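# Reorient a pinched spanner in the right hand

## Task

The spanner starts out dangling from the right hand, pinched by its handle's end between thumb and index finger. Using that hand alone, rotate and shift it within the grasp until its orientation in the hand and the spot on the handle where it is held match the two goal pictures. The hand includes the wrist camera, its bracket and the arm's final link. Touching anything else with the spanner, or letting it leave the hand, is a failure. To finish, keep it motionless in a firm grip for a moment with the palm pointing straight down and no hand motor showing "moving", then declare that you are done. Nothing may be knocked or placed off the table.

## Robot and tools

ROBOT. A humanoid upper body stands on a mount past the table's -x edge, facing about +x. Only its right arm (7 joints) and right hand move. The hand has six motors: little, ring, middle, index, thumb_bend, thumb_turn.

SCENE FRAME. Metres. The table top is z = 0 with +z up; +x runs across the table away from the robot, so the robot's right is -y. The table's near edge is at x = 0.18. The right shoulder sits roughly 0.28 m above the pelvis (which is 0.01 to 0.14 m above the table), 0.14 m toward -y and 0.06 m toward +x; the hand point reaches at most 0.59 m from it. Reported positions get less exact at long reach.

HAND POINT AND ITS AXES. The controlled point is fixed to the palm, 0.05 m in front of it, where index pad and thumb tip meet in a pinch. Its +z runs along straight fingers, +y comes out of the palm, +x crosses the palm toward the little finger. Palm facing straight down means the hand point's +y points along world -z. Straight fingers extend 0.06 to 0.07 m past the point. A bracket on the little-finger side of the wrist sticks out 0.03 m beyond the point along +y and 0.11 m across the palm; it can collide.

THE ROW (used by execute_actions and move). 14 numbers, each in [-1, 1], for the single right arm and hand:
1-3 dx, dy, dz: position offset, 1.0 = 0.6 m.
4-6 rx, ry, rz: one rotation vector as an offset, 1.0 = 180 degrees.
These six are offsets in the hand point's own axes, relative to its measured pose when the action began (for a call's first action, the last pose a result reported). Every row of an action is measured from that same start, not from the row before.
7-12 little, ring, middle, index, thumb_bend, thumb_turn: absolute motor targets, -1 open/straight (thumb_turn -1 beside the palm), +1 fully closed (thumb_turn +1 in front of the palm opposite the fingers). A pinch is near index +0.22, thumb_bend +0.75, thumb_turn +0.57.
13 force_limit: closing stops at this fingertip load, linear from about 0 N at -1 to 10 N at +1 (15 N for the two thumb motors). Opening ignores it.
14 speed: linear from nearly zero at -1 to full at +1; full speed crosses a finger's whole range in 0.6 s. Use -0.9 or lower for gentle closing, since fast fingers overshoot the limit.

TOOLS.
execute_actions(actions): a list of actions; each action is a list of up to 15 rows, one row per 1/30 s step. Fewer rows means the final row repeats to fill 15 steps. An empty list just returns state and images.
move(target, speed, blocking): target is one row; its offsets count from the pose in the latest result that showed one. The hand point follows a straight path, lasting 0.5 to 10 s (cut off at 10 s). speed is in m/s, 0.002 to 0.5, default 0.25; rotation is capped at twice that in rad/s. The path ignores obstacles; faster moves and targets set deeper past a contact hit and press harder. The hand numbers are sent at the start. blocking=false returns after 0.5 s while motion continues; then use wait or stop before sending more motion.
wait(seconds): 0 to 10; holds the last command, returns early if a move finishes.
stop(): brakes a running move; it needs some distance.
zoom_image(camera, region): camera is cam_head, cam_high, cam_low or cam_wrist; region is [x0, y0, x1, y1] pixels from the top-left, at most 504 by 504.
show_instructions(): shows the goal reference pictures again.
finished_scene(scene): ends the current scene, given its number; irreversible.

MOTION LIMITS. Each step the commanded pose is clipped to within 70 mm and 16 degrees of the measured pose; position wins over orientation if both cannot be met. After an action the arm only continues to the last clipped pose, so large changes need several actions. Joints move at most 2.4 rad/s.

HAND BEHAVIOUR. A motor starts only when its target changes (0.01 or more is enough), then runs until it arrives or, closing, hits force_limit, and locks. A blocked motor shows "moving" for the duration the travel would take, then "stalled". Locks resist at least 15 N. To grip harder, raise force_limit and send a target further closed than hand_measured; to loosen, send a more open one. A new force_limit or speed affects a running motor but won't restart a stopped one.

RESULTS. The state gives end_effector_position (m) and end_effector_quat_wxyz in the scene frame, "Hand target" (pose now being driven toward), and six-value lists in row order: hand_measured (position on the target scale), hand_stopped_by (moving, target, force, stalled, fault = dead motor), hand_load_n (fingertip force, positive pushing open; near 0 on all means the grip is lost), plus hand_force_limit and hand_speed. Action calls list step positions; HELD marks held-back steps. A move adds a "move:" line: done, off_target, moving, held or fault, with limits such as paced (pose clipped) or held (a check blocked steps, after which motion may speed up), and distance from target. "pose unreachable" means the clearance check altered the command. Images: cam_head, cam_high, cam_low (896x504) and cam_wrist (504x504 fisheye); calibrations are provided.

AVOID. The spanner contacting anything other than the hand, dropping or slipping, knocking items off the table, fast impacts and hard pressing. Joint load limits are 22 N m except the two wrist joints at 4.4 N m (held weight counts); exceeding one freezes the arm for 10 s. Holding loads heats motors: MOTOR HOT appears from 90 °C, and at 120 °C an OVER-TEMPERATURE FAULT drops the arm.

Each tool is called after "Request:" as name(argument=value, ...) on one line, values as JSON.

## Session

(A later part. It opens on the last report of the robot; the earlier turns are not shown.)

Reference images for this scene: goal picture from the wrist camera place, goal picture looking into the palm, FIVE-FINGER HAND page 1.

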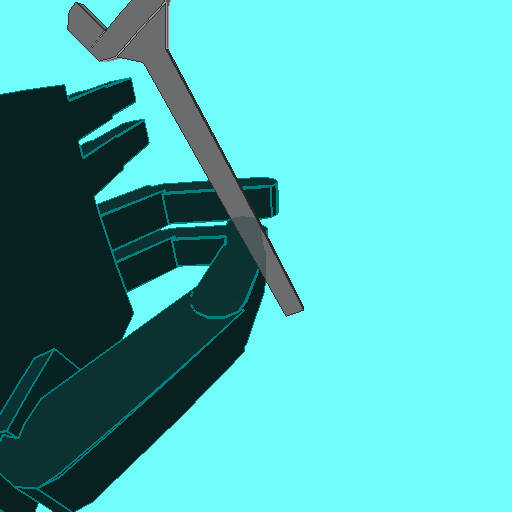

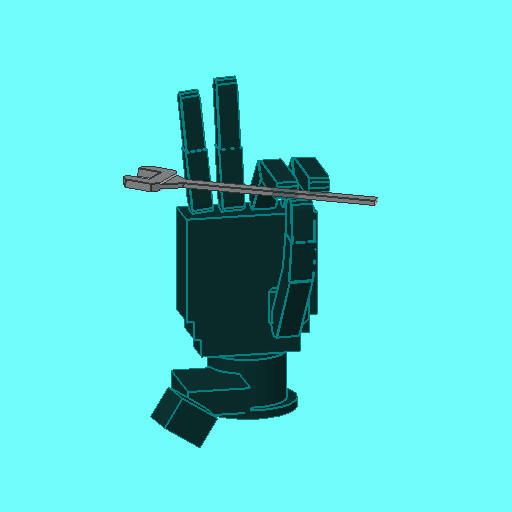

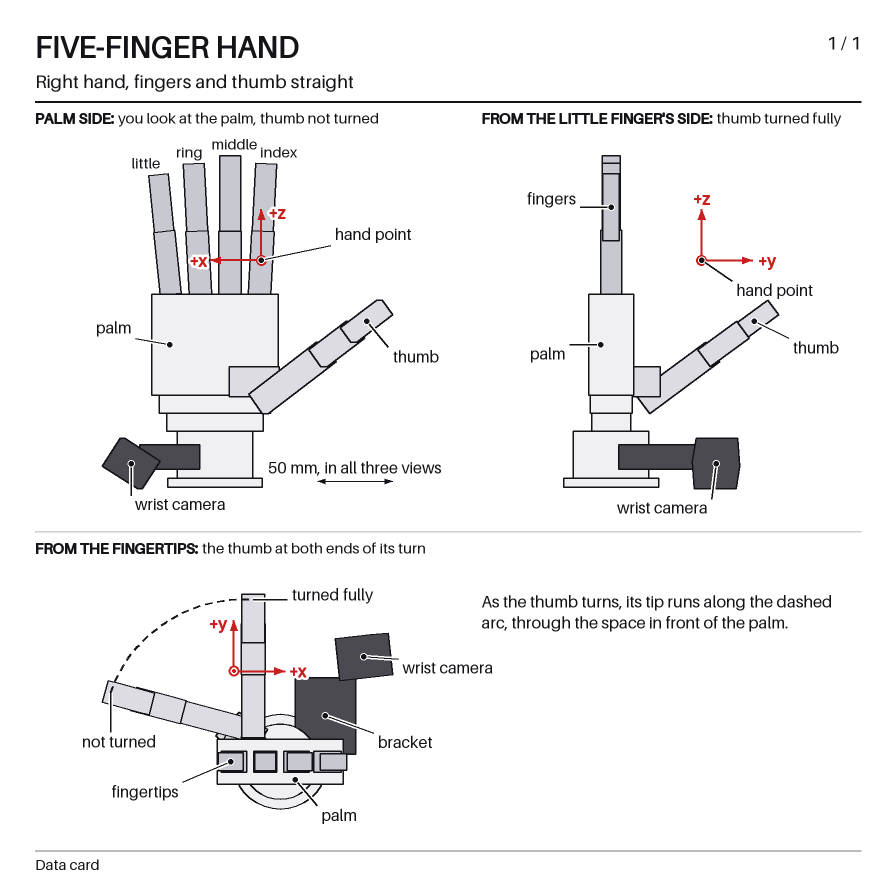

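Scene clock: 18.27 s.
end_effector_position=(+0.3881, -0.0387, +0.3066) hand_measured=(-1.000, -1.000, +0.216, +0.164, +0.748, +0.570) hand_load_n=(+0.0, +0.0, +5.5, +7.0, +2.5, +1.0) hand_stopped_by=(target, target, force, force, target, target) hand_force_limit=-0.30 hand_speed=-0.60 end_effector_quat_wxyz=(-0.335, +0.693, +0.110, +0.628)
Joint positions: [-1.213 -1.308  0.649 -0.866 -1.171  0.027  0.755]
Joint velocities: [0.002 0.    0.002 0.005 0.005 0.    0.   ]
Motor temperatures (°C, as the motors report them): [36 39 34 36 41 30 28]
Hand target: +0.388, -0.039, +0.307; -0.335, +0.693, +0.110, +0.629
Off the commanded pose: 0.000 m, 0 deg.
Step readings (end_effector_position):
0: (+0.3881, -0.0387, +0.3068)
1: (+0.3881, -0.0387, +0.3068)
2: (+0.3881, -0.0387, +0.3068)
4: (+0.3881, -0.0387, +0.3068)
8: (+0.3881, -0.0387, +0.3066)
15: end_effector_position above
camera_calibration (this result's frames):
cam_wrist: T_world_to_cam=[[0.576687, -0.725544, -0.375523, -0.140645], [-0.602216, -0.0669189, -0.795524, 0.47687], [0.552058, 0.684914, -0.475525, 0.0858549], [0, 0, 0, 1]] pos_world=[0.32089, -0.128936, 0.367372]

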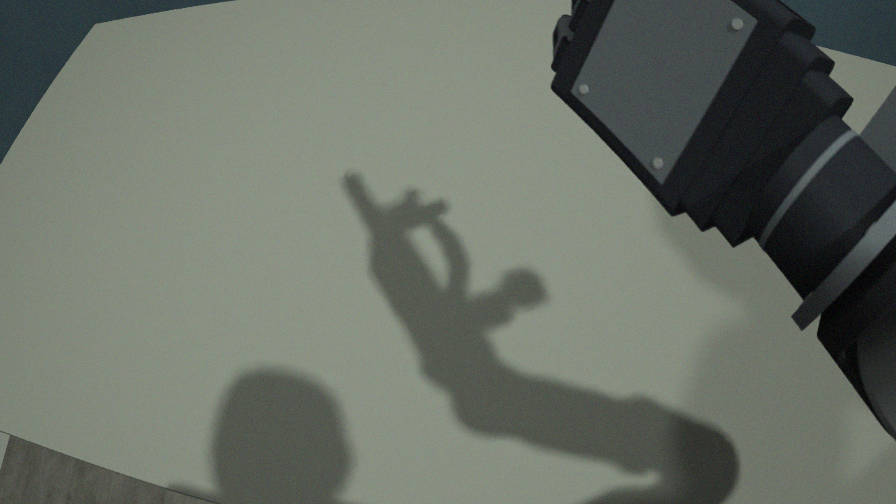

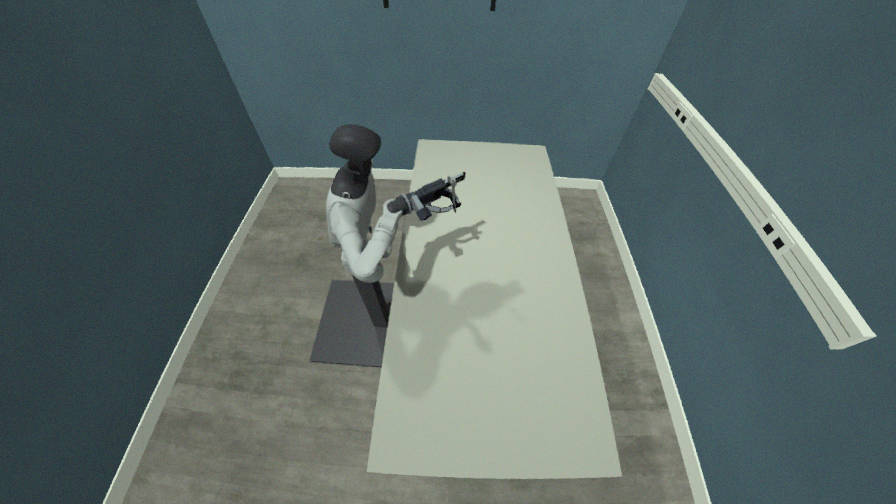

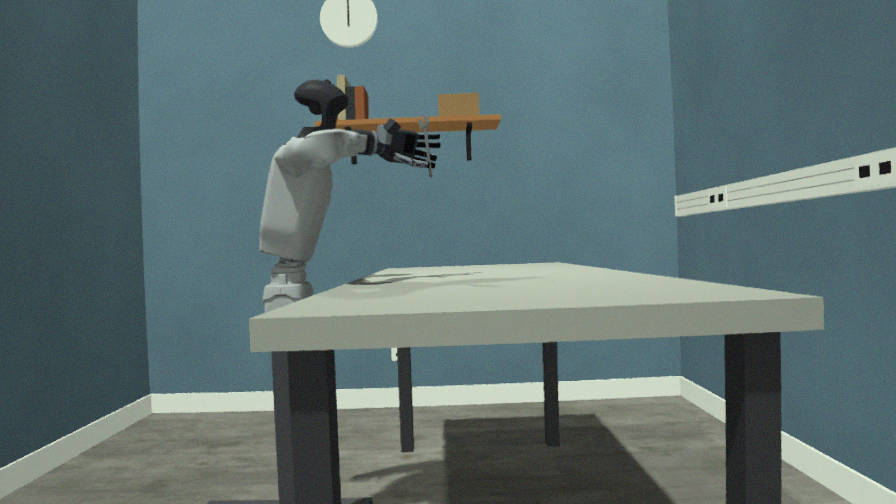

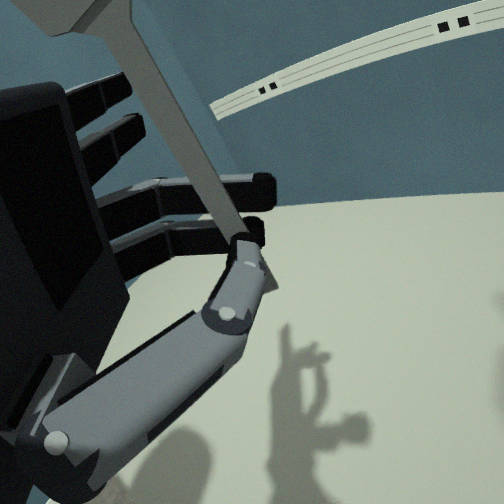

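End at 292, goal ~305. Repeat once.

Request:
execute_actions(actions=[[[0,0,0,0,0,0,-1,-1,0.16,0.11,0.75,0.57,-0.3,-0.6],[0,0,0,0,0,0,-1,-1,0.16,0.11,0.75,0.57,-0.3,-0.6],[0,0,0,0,0,0,-1,-1,0.16,0.11,0.75,0.57,-0.3,-0.6],[0,0,0,0,0,0,-1,-1,0.16,0.11,0.75,0.57,-0.3,-0.6],[0,0,0,0,0,0,-1,-1,0.4,0.4,0.75,0.57,-0.3,-0.6]]])

Scene clock: 19.33 s.
end_effector_position=(+0.3881, -0.0387, +0.3062) hand_measured=(-1.000, -1.000, +0.214, +0.160, +0.748, +0.570) hand_load_n=(+0.0, +0.0, +5.0, +6.0, +2.0, +1.0) hand_stopped_by=(target, target, force, force, target, target) hand_force_limit=-0.30 hand_speed=-0.60 end_effector_quat_wxyz=(-0.335, +0.694, +0.110, +0.628)
Joint positions: [-1.212 -1.308  0.65  -0.866 -1.171  0.027  0.755]
Joint velocities: [-0.002 -0.003 -0.015 -0.002 -0.017  0.     0.   ]
Motor temperatures (°C, as the motors report them): [36 39 34 36 41 30 28]
Hand target: +0.388, -0.039, +0.307; -0.335, +0.693, +0.110, +0.628
Off the commanded pose: 0.000 m, 0 deg.
Step readings (end_effector_position):
0: (+0.3881, -0.0387, +0.3066)
1: (+0.3881, -0.0387, +0.3066)
2: (+0.3881, -0.0387, +0.3066)
4: (+0.3881, -0.0387, +0.3066)
8: (+0.3881, -0.0387, +0.3062)
15: end_effector_position above
camera_calibration (this result's frames):
cam_wrist: T_world_to_cam=[[0.576249, -0.725747, -0.375804, -0.140558], [-0.603113, -0.0673102, -0.794811, 0.476654], [0.551536, 0.684661, -0.476495, 0.0861838], [0, 0, 0, 1]] pos_world=[0.320939, -0.128933, 0.367094]

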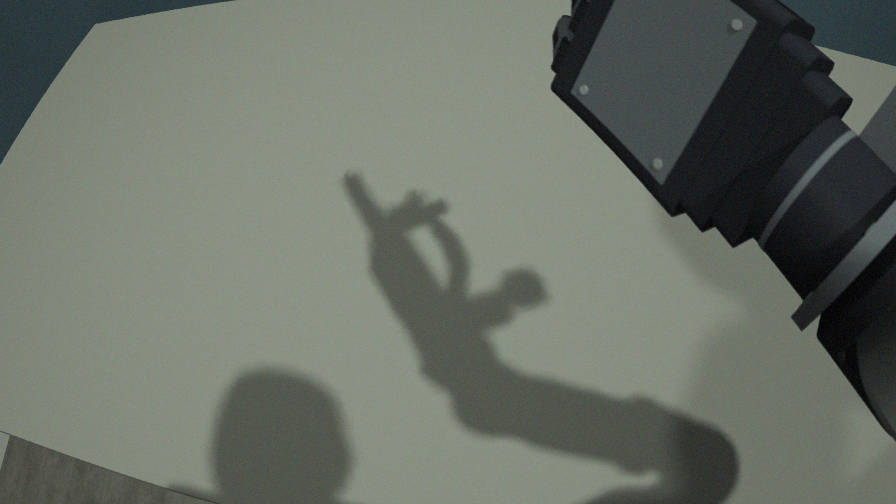

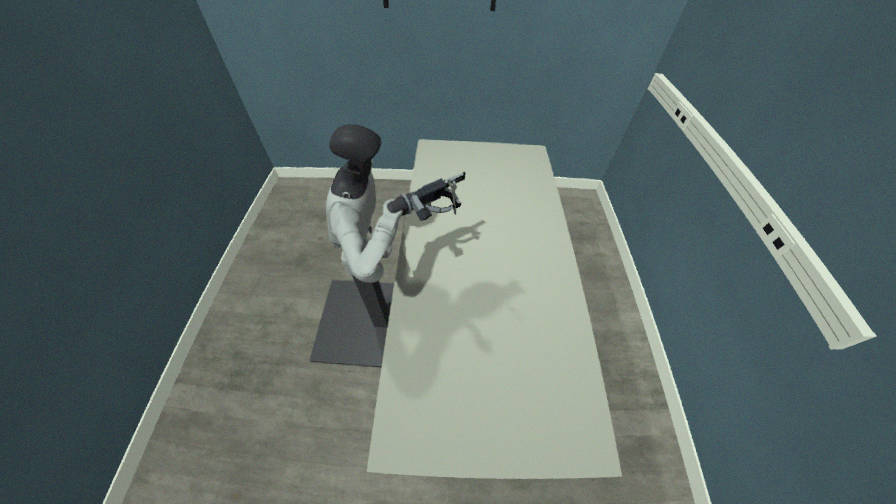

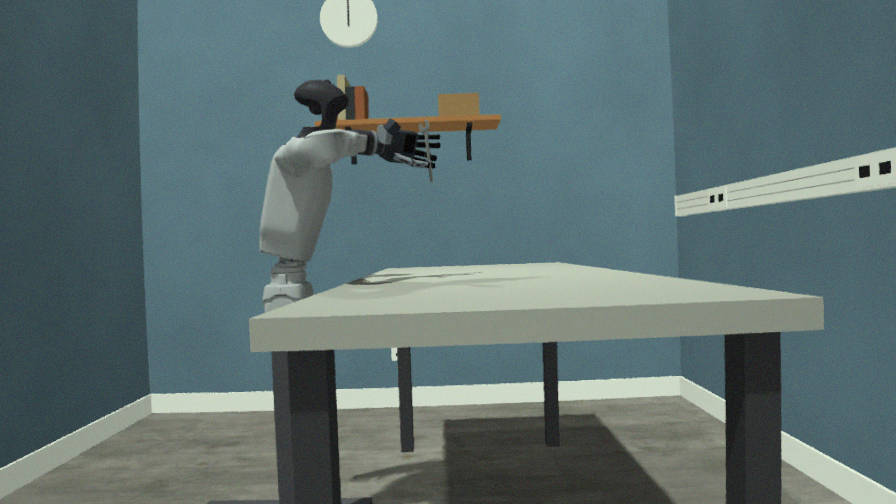

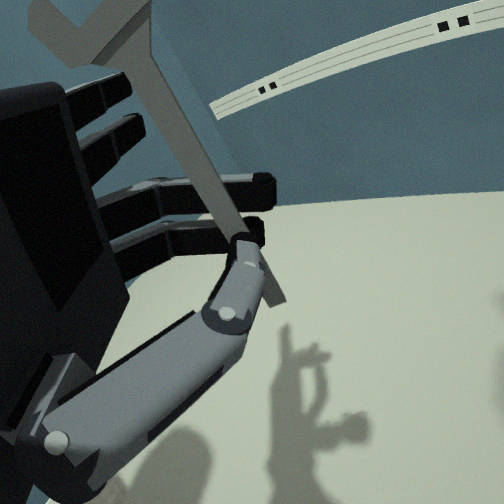

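Request:
move(target=[0,0,0,0,0,0.395,-1,-1,0.4,0.45,0.75,0.57,0.9,-0.6], speed=0.3)

Request:
wait(seconds=1)

Scene clock: 22.03 s.
end_effector_position=(+0.3871, -0.0364, +0.3083) hand_measured=(-1.000, -1.000, +0.212, +0.174, +0.748, +0.570) hand_load_n=(+0.0, +0.0, +6.5, +9.5, +1.5, +0.5) hand_stopped_by=(target, target, force, force, target, target) hand_force_limit=0.90 hand_speed=-0.60 end_effector_quat_wxyz=(+0.641, -0.626, +0.307, -0.321)
Joint positions: [-0.84  -1.174  0.151 -0.635 -0.188  0.305  0.53 ]
Joint velocities: [-0.009  0.003 -0.008 -0.002 -0.011  0.     0.   ]
Motor temperatures (°C, as the motors report them): [36 39 34 36 41 30 28]
Hand target: +0.387, -0.037, +0.309; +0.642, -0.624, +0.310, -0.319
Off the commanded pose: 0.003 m, 1 deg.
move: done
camera_calibration (this result's frames):
cam_wrist: T_world_to_cam=[[0.0101165, 0.0621445, -0.998016, 0.302178], [-0.936319, 0.350932, 0.0123607, 0.373223], [0.351004, 0.934337, 0.0617373, 0.00696509], [0, 0, 0, 1]] pos_world=[0.343954, -0.156262, 0.296535]

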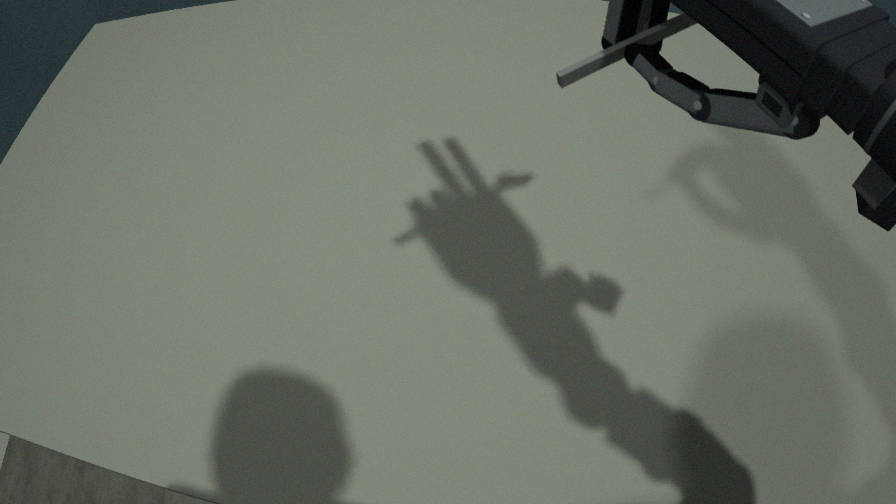

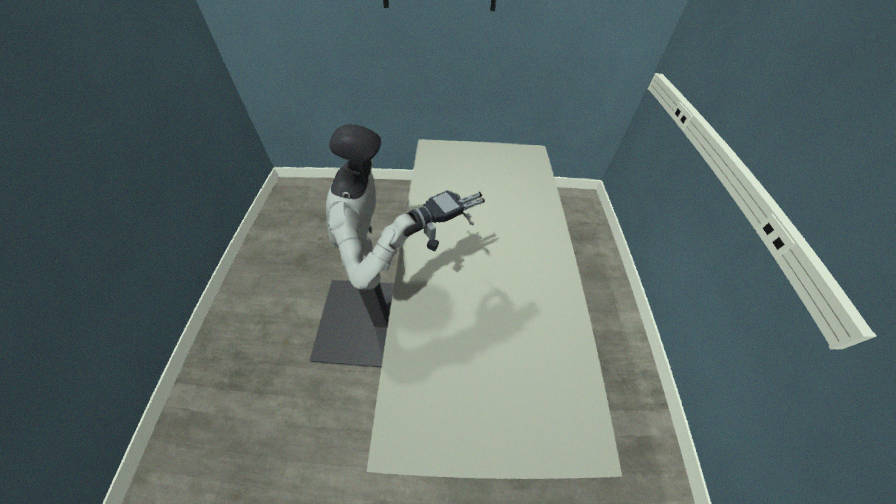

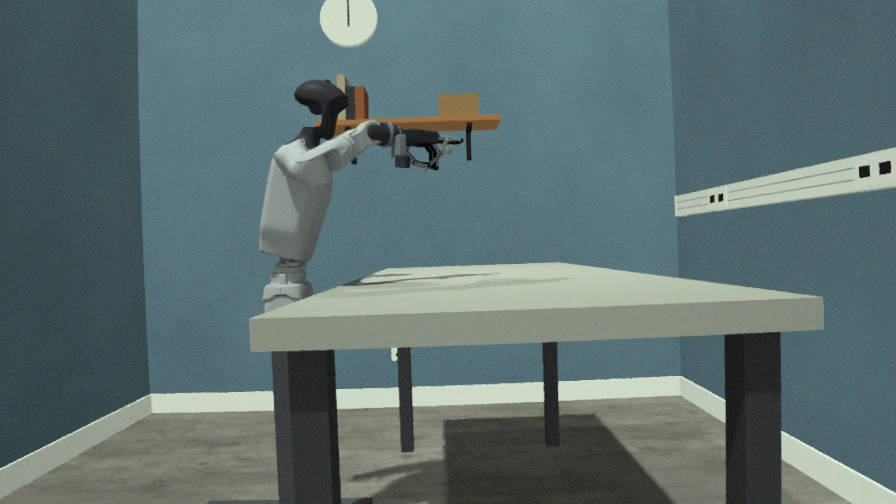

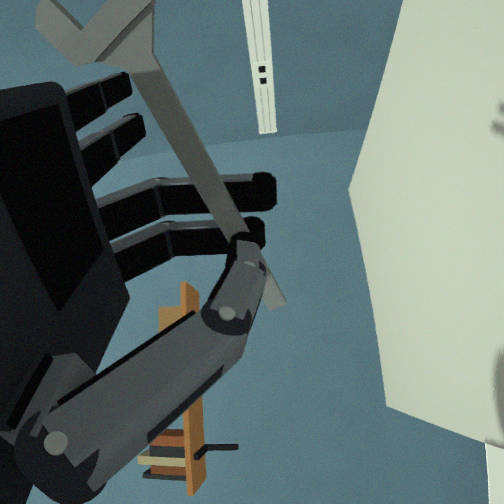

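Scene clock: 23.03 s.
end_effector_position=(+0.3871, -0.0364, +0.3084) hand_measured=(-1.000, -1.000, +0.212, +0.174, +0.748, +0.570) hand_load_n=(+0.0, +0.0, +6.5, +9.5, +1.5, +0.5) hand_stopped_by=(target, target, force, force, target, target) hand_force_limit=0.90 hand_speed=-0.60 end_effector_quat_wxyz=(+0.641, -0.626, +0.307, -0.321)
Joint positions: [-0.84  -1.174  0.151 -0.635 -0.188  0.305  0.53 ]
Joint velocities: [-0.003 -0.003  0.018  0.002 -0.002  0.     0.   ]
Motor temperatures (°C, as the motors report them): [36 39 34 36 41 30 28]
Hand target: +0.387, -0.037, +0.309; +0.642, -0.624, +0.310, -0.319
Off the commanded pose: 0.003 m, 1 deg.
wait: 1.00 s; at rest by 0.17 s
camera_calibration (this result's frames):
cam_wrist: T_world_to_cam=[[0.0101111, 0.0624828, -0.997995, 0.302219], [-0.936376, 0.350777, 0.0124747, 0.373171], [0.350853, 0.934372, 0.0620541, 0.0068812], [0, 0, 0, 1]] pos_world=[0.343958, -0.156213, 0.296531]

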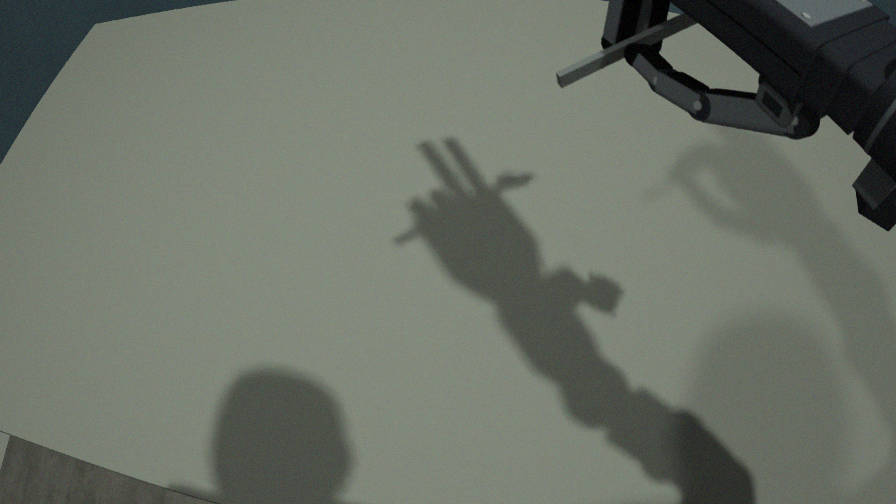

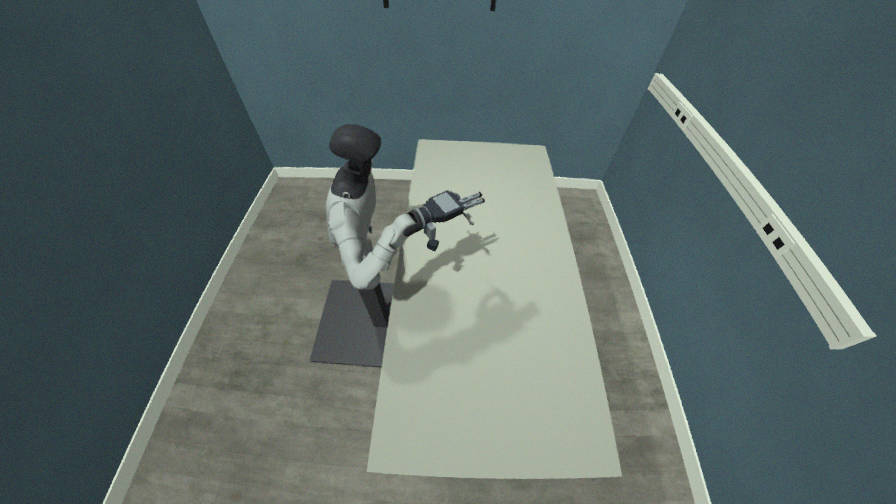

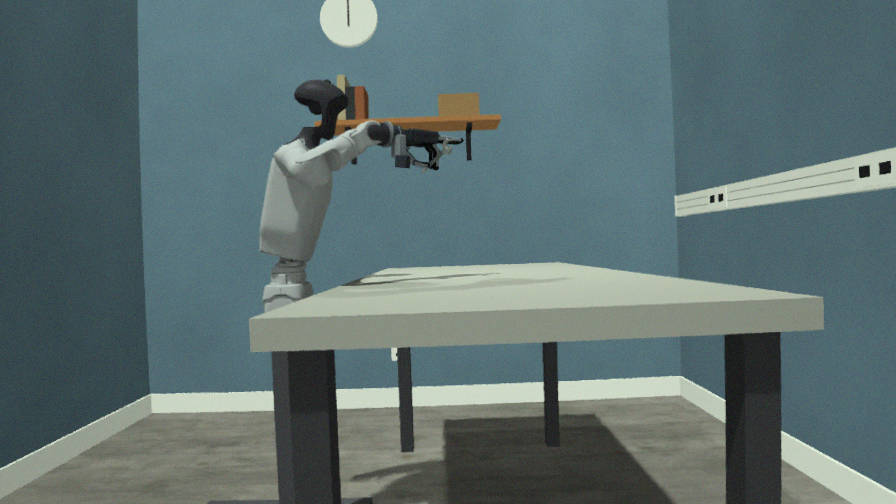

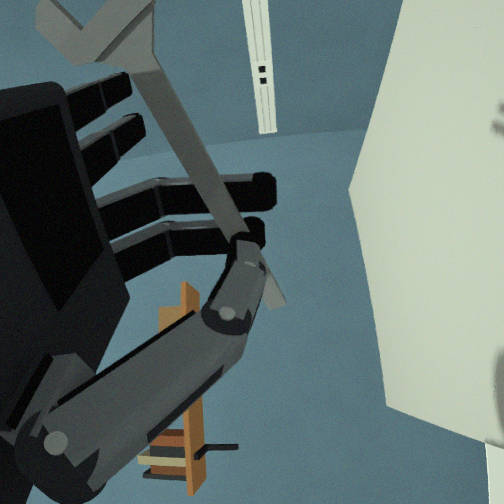

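Request:
finished_scene(scene=2)

The scene is finished: the task was done.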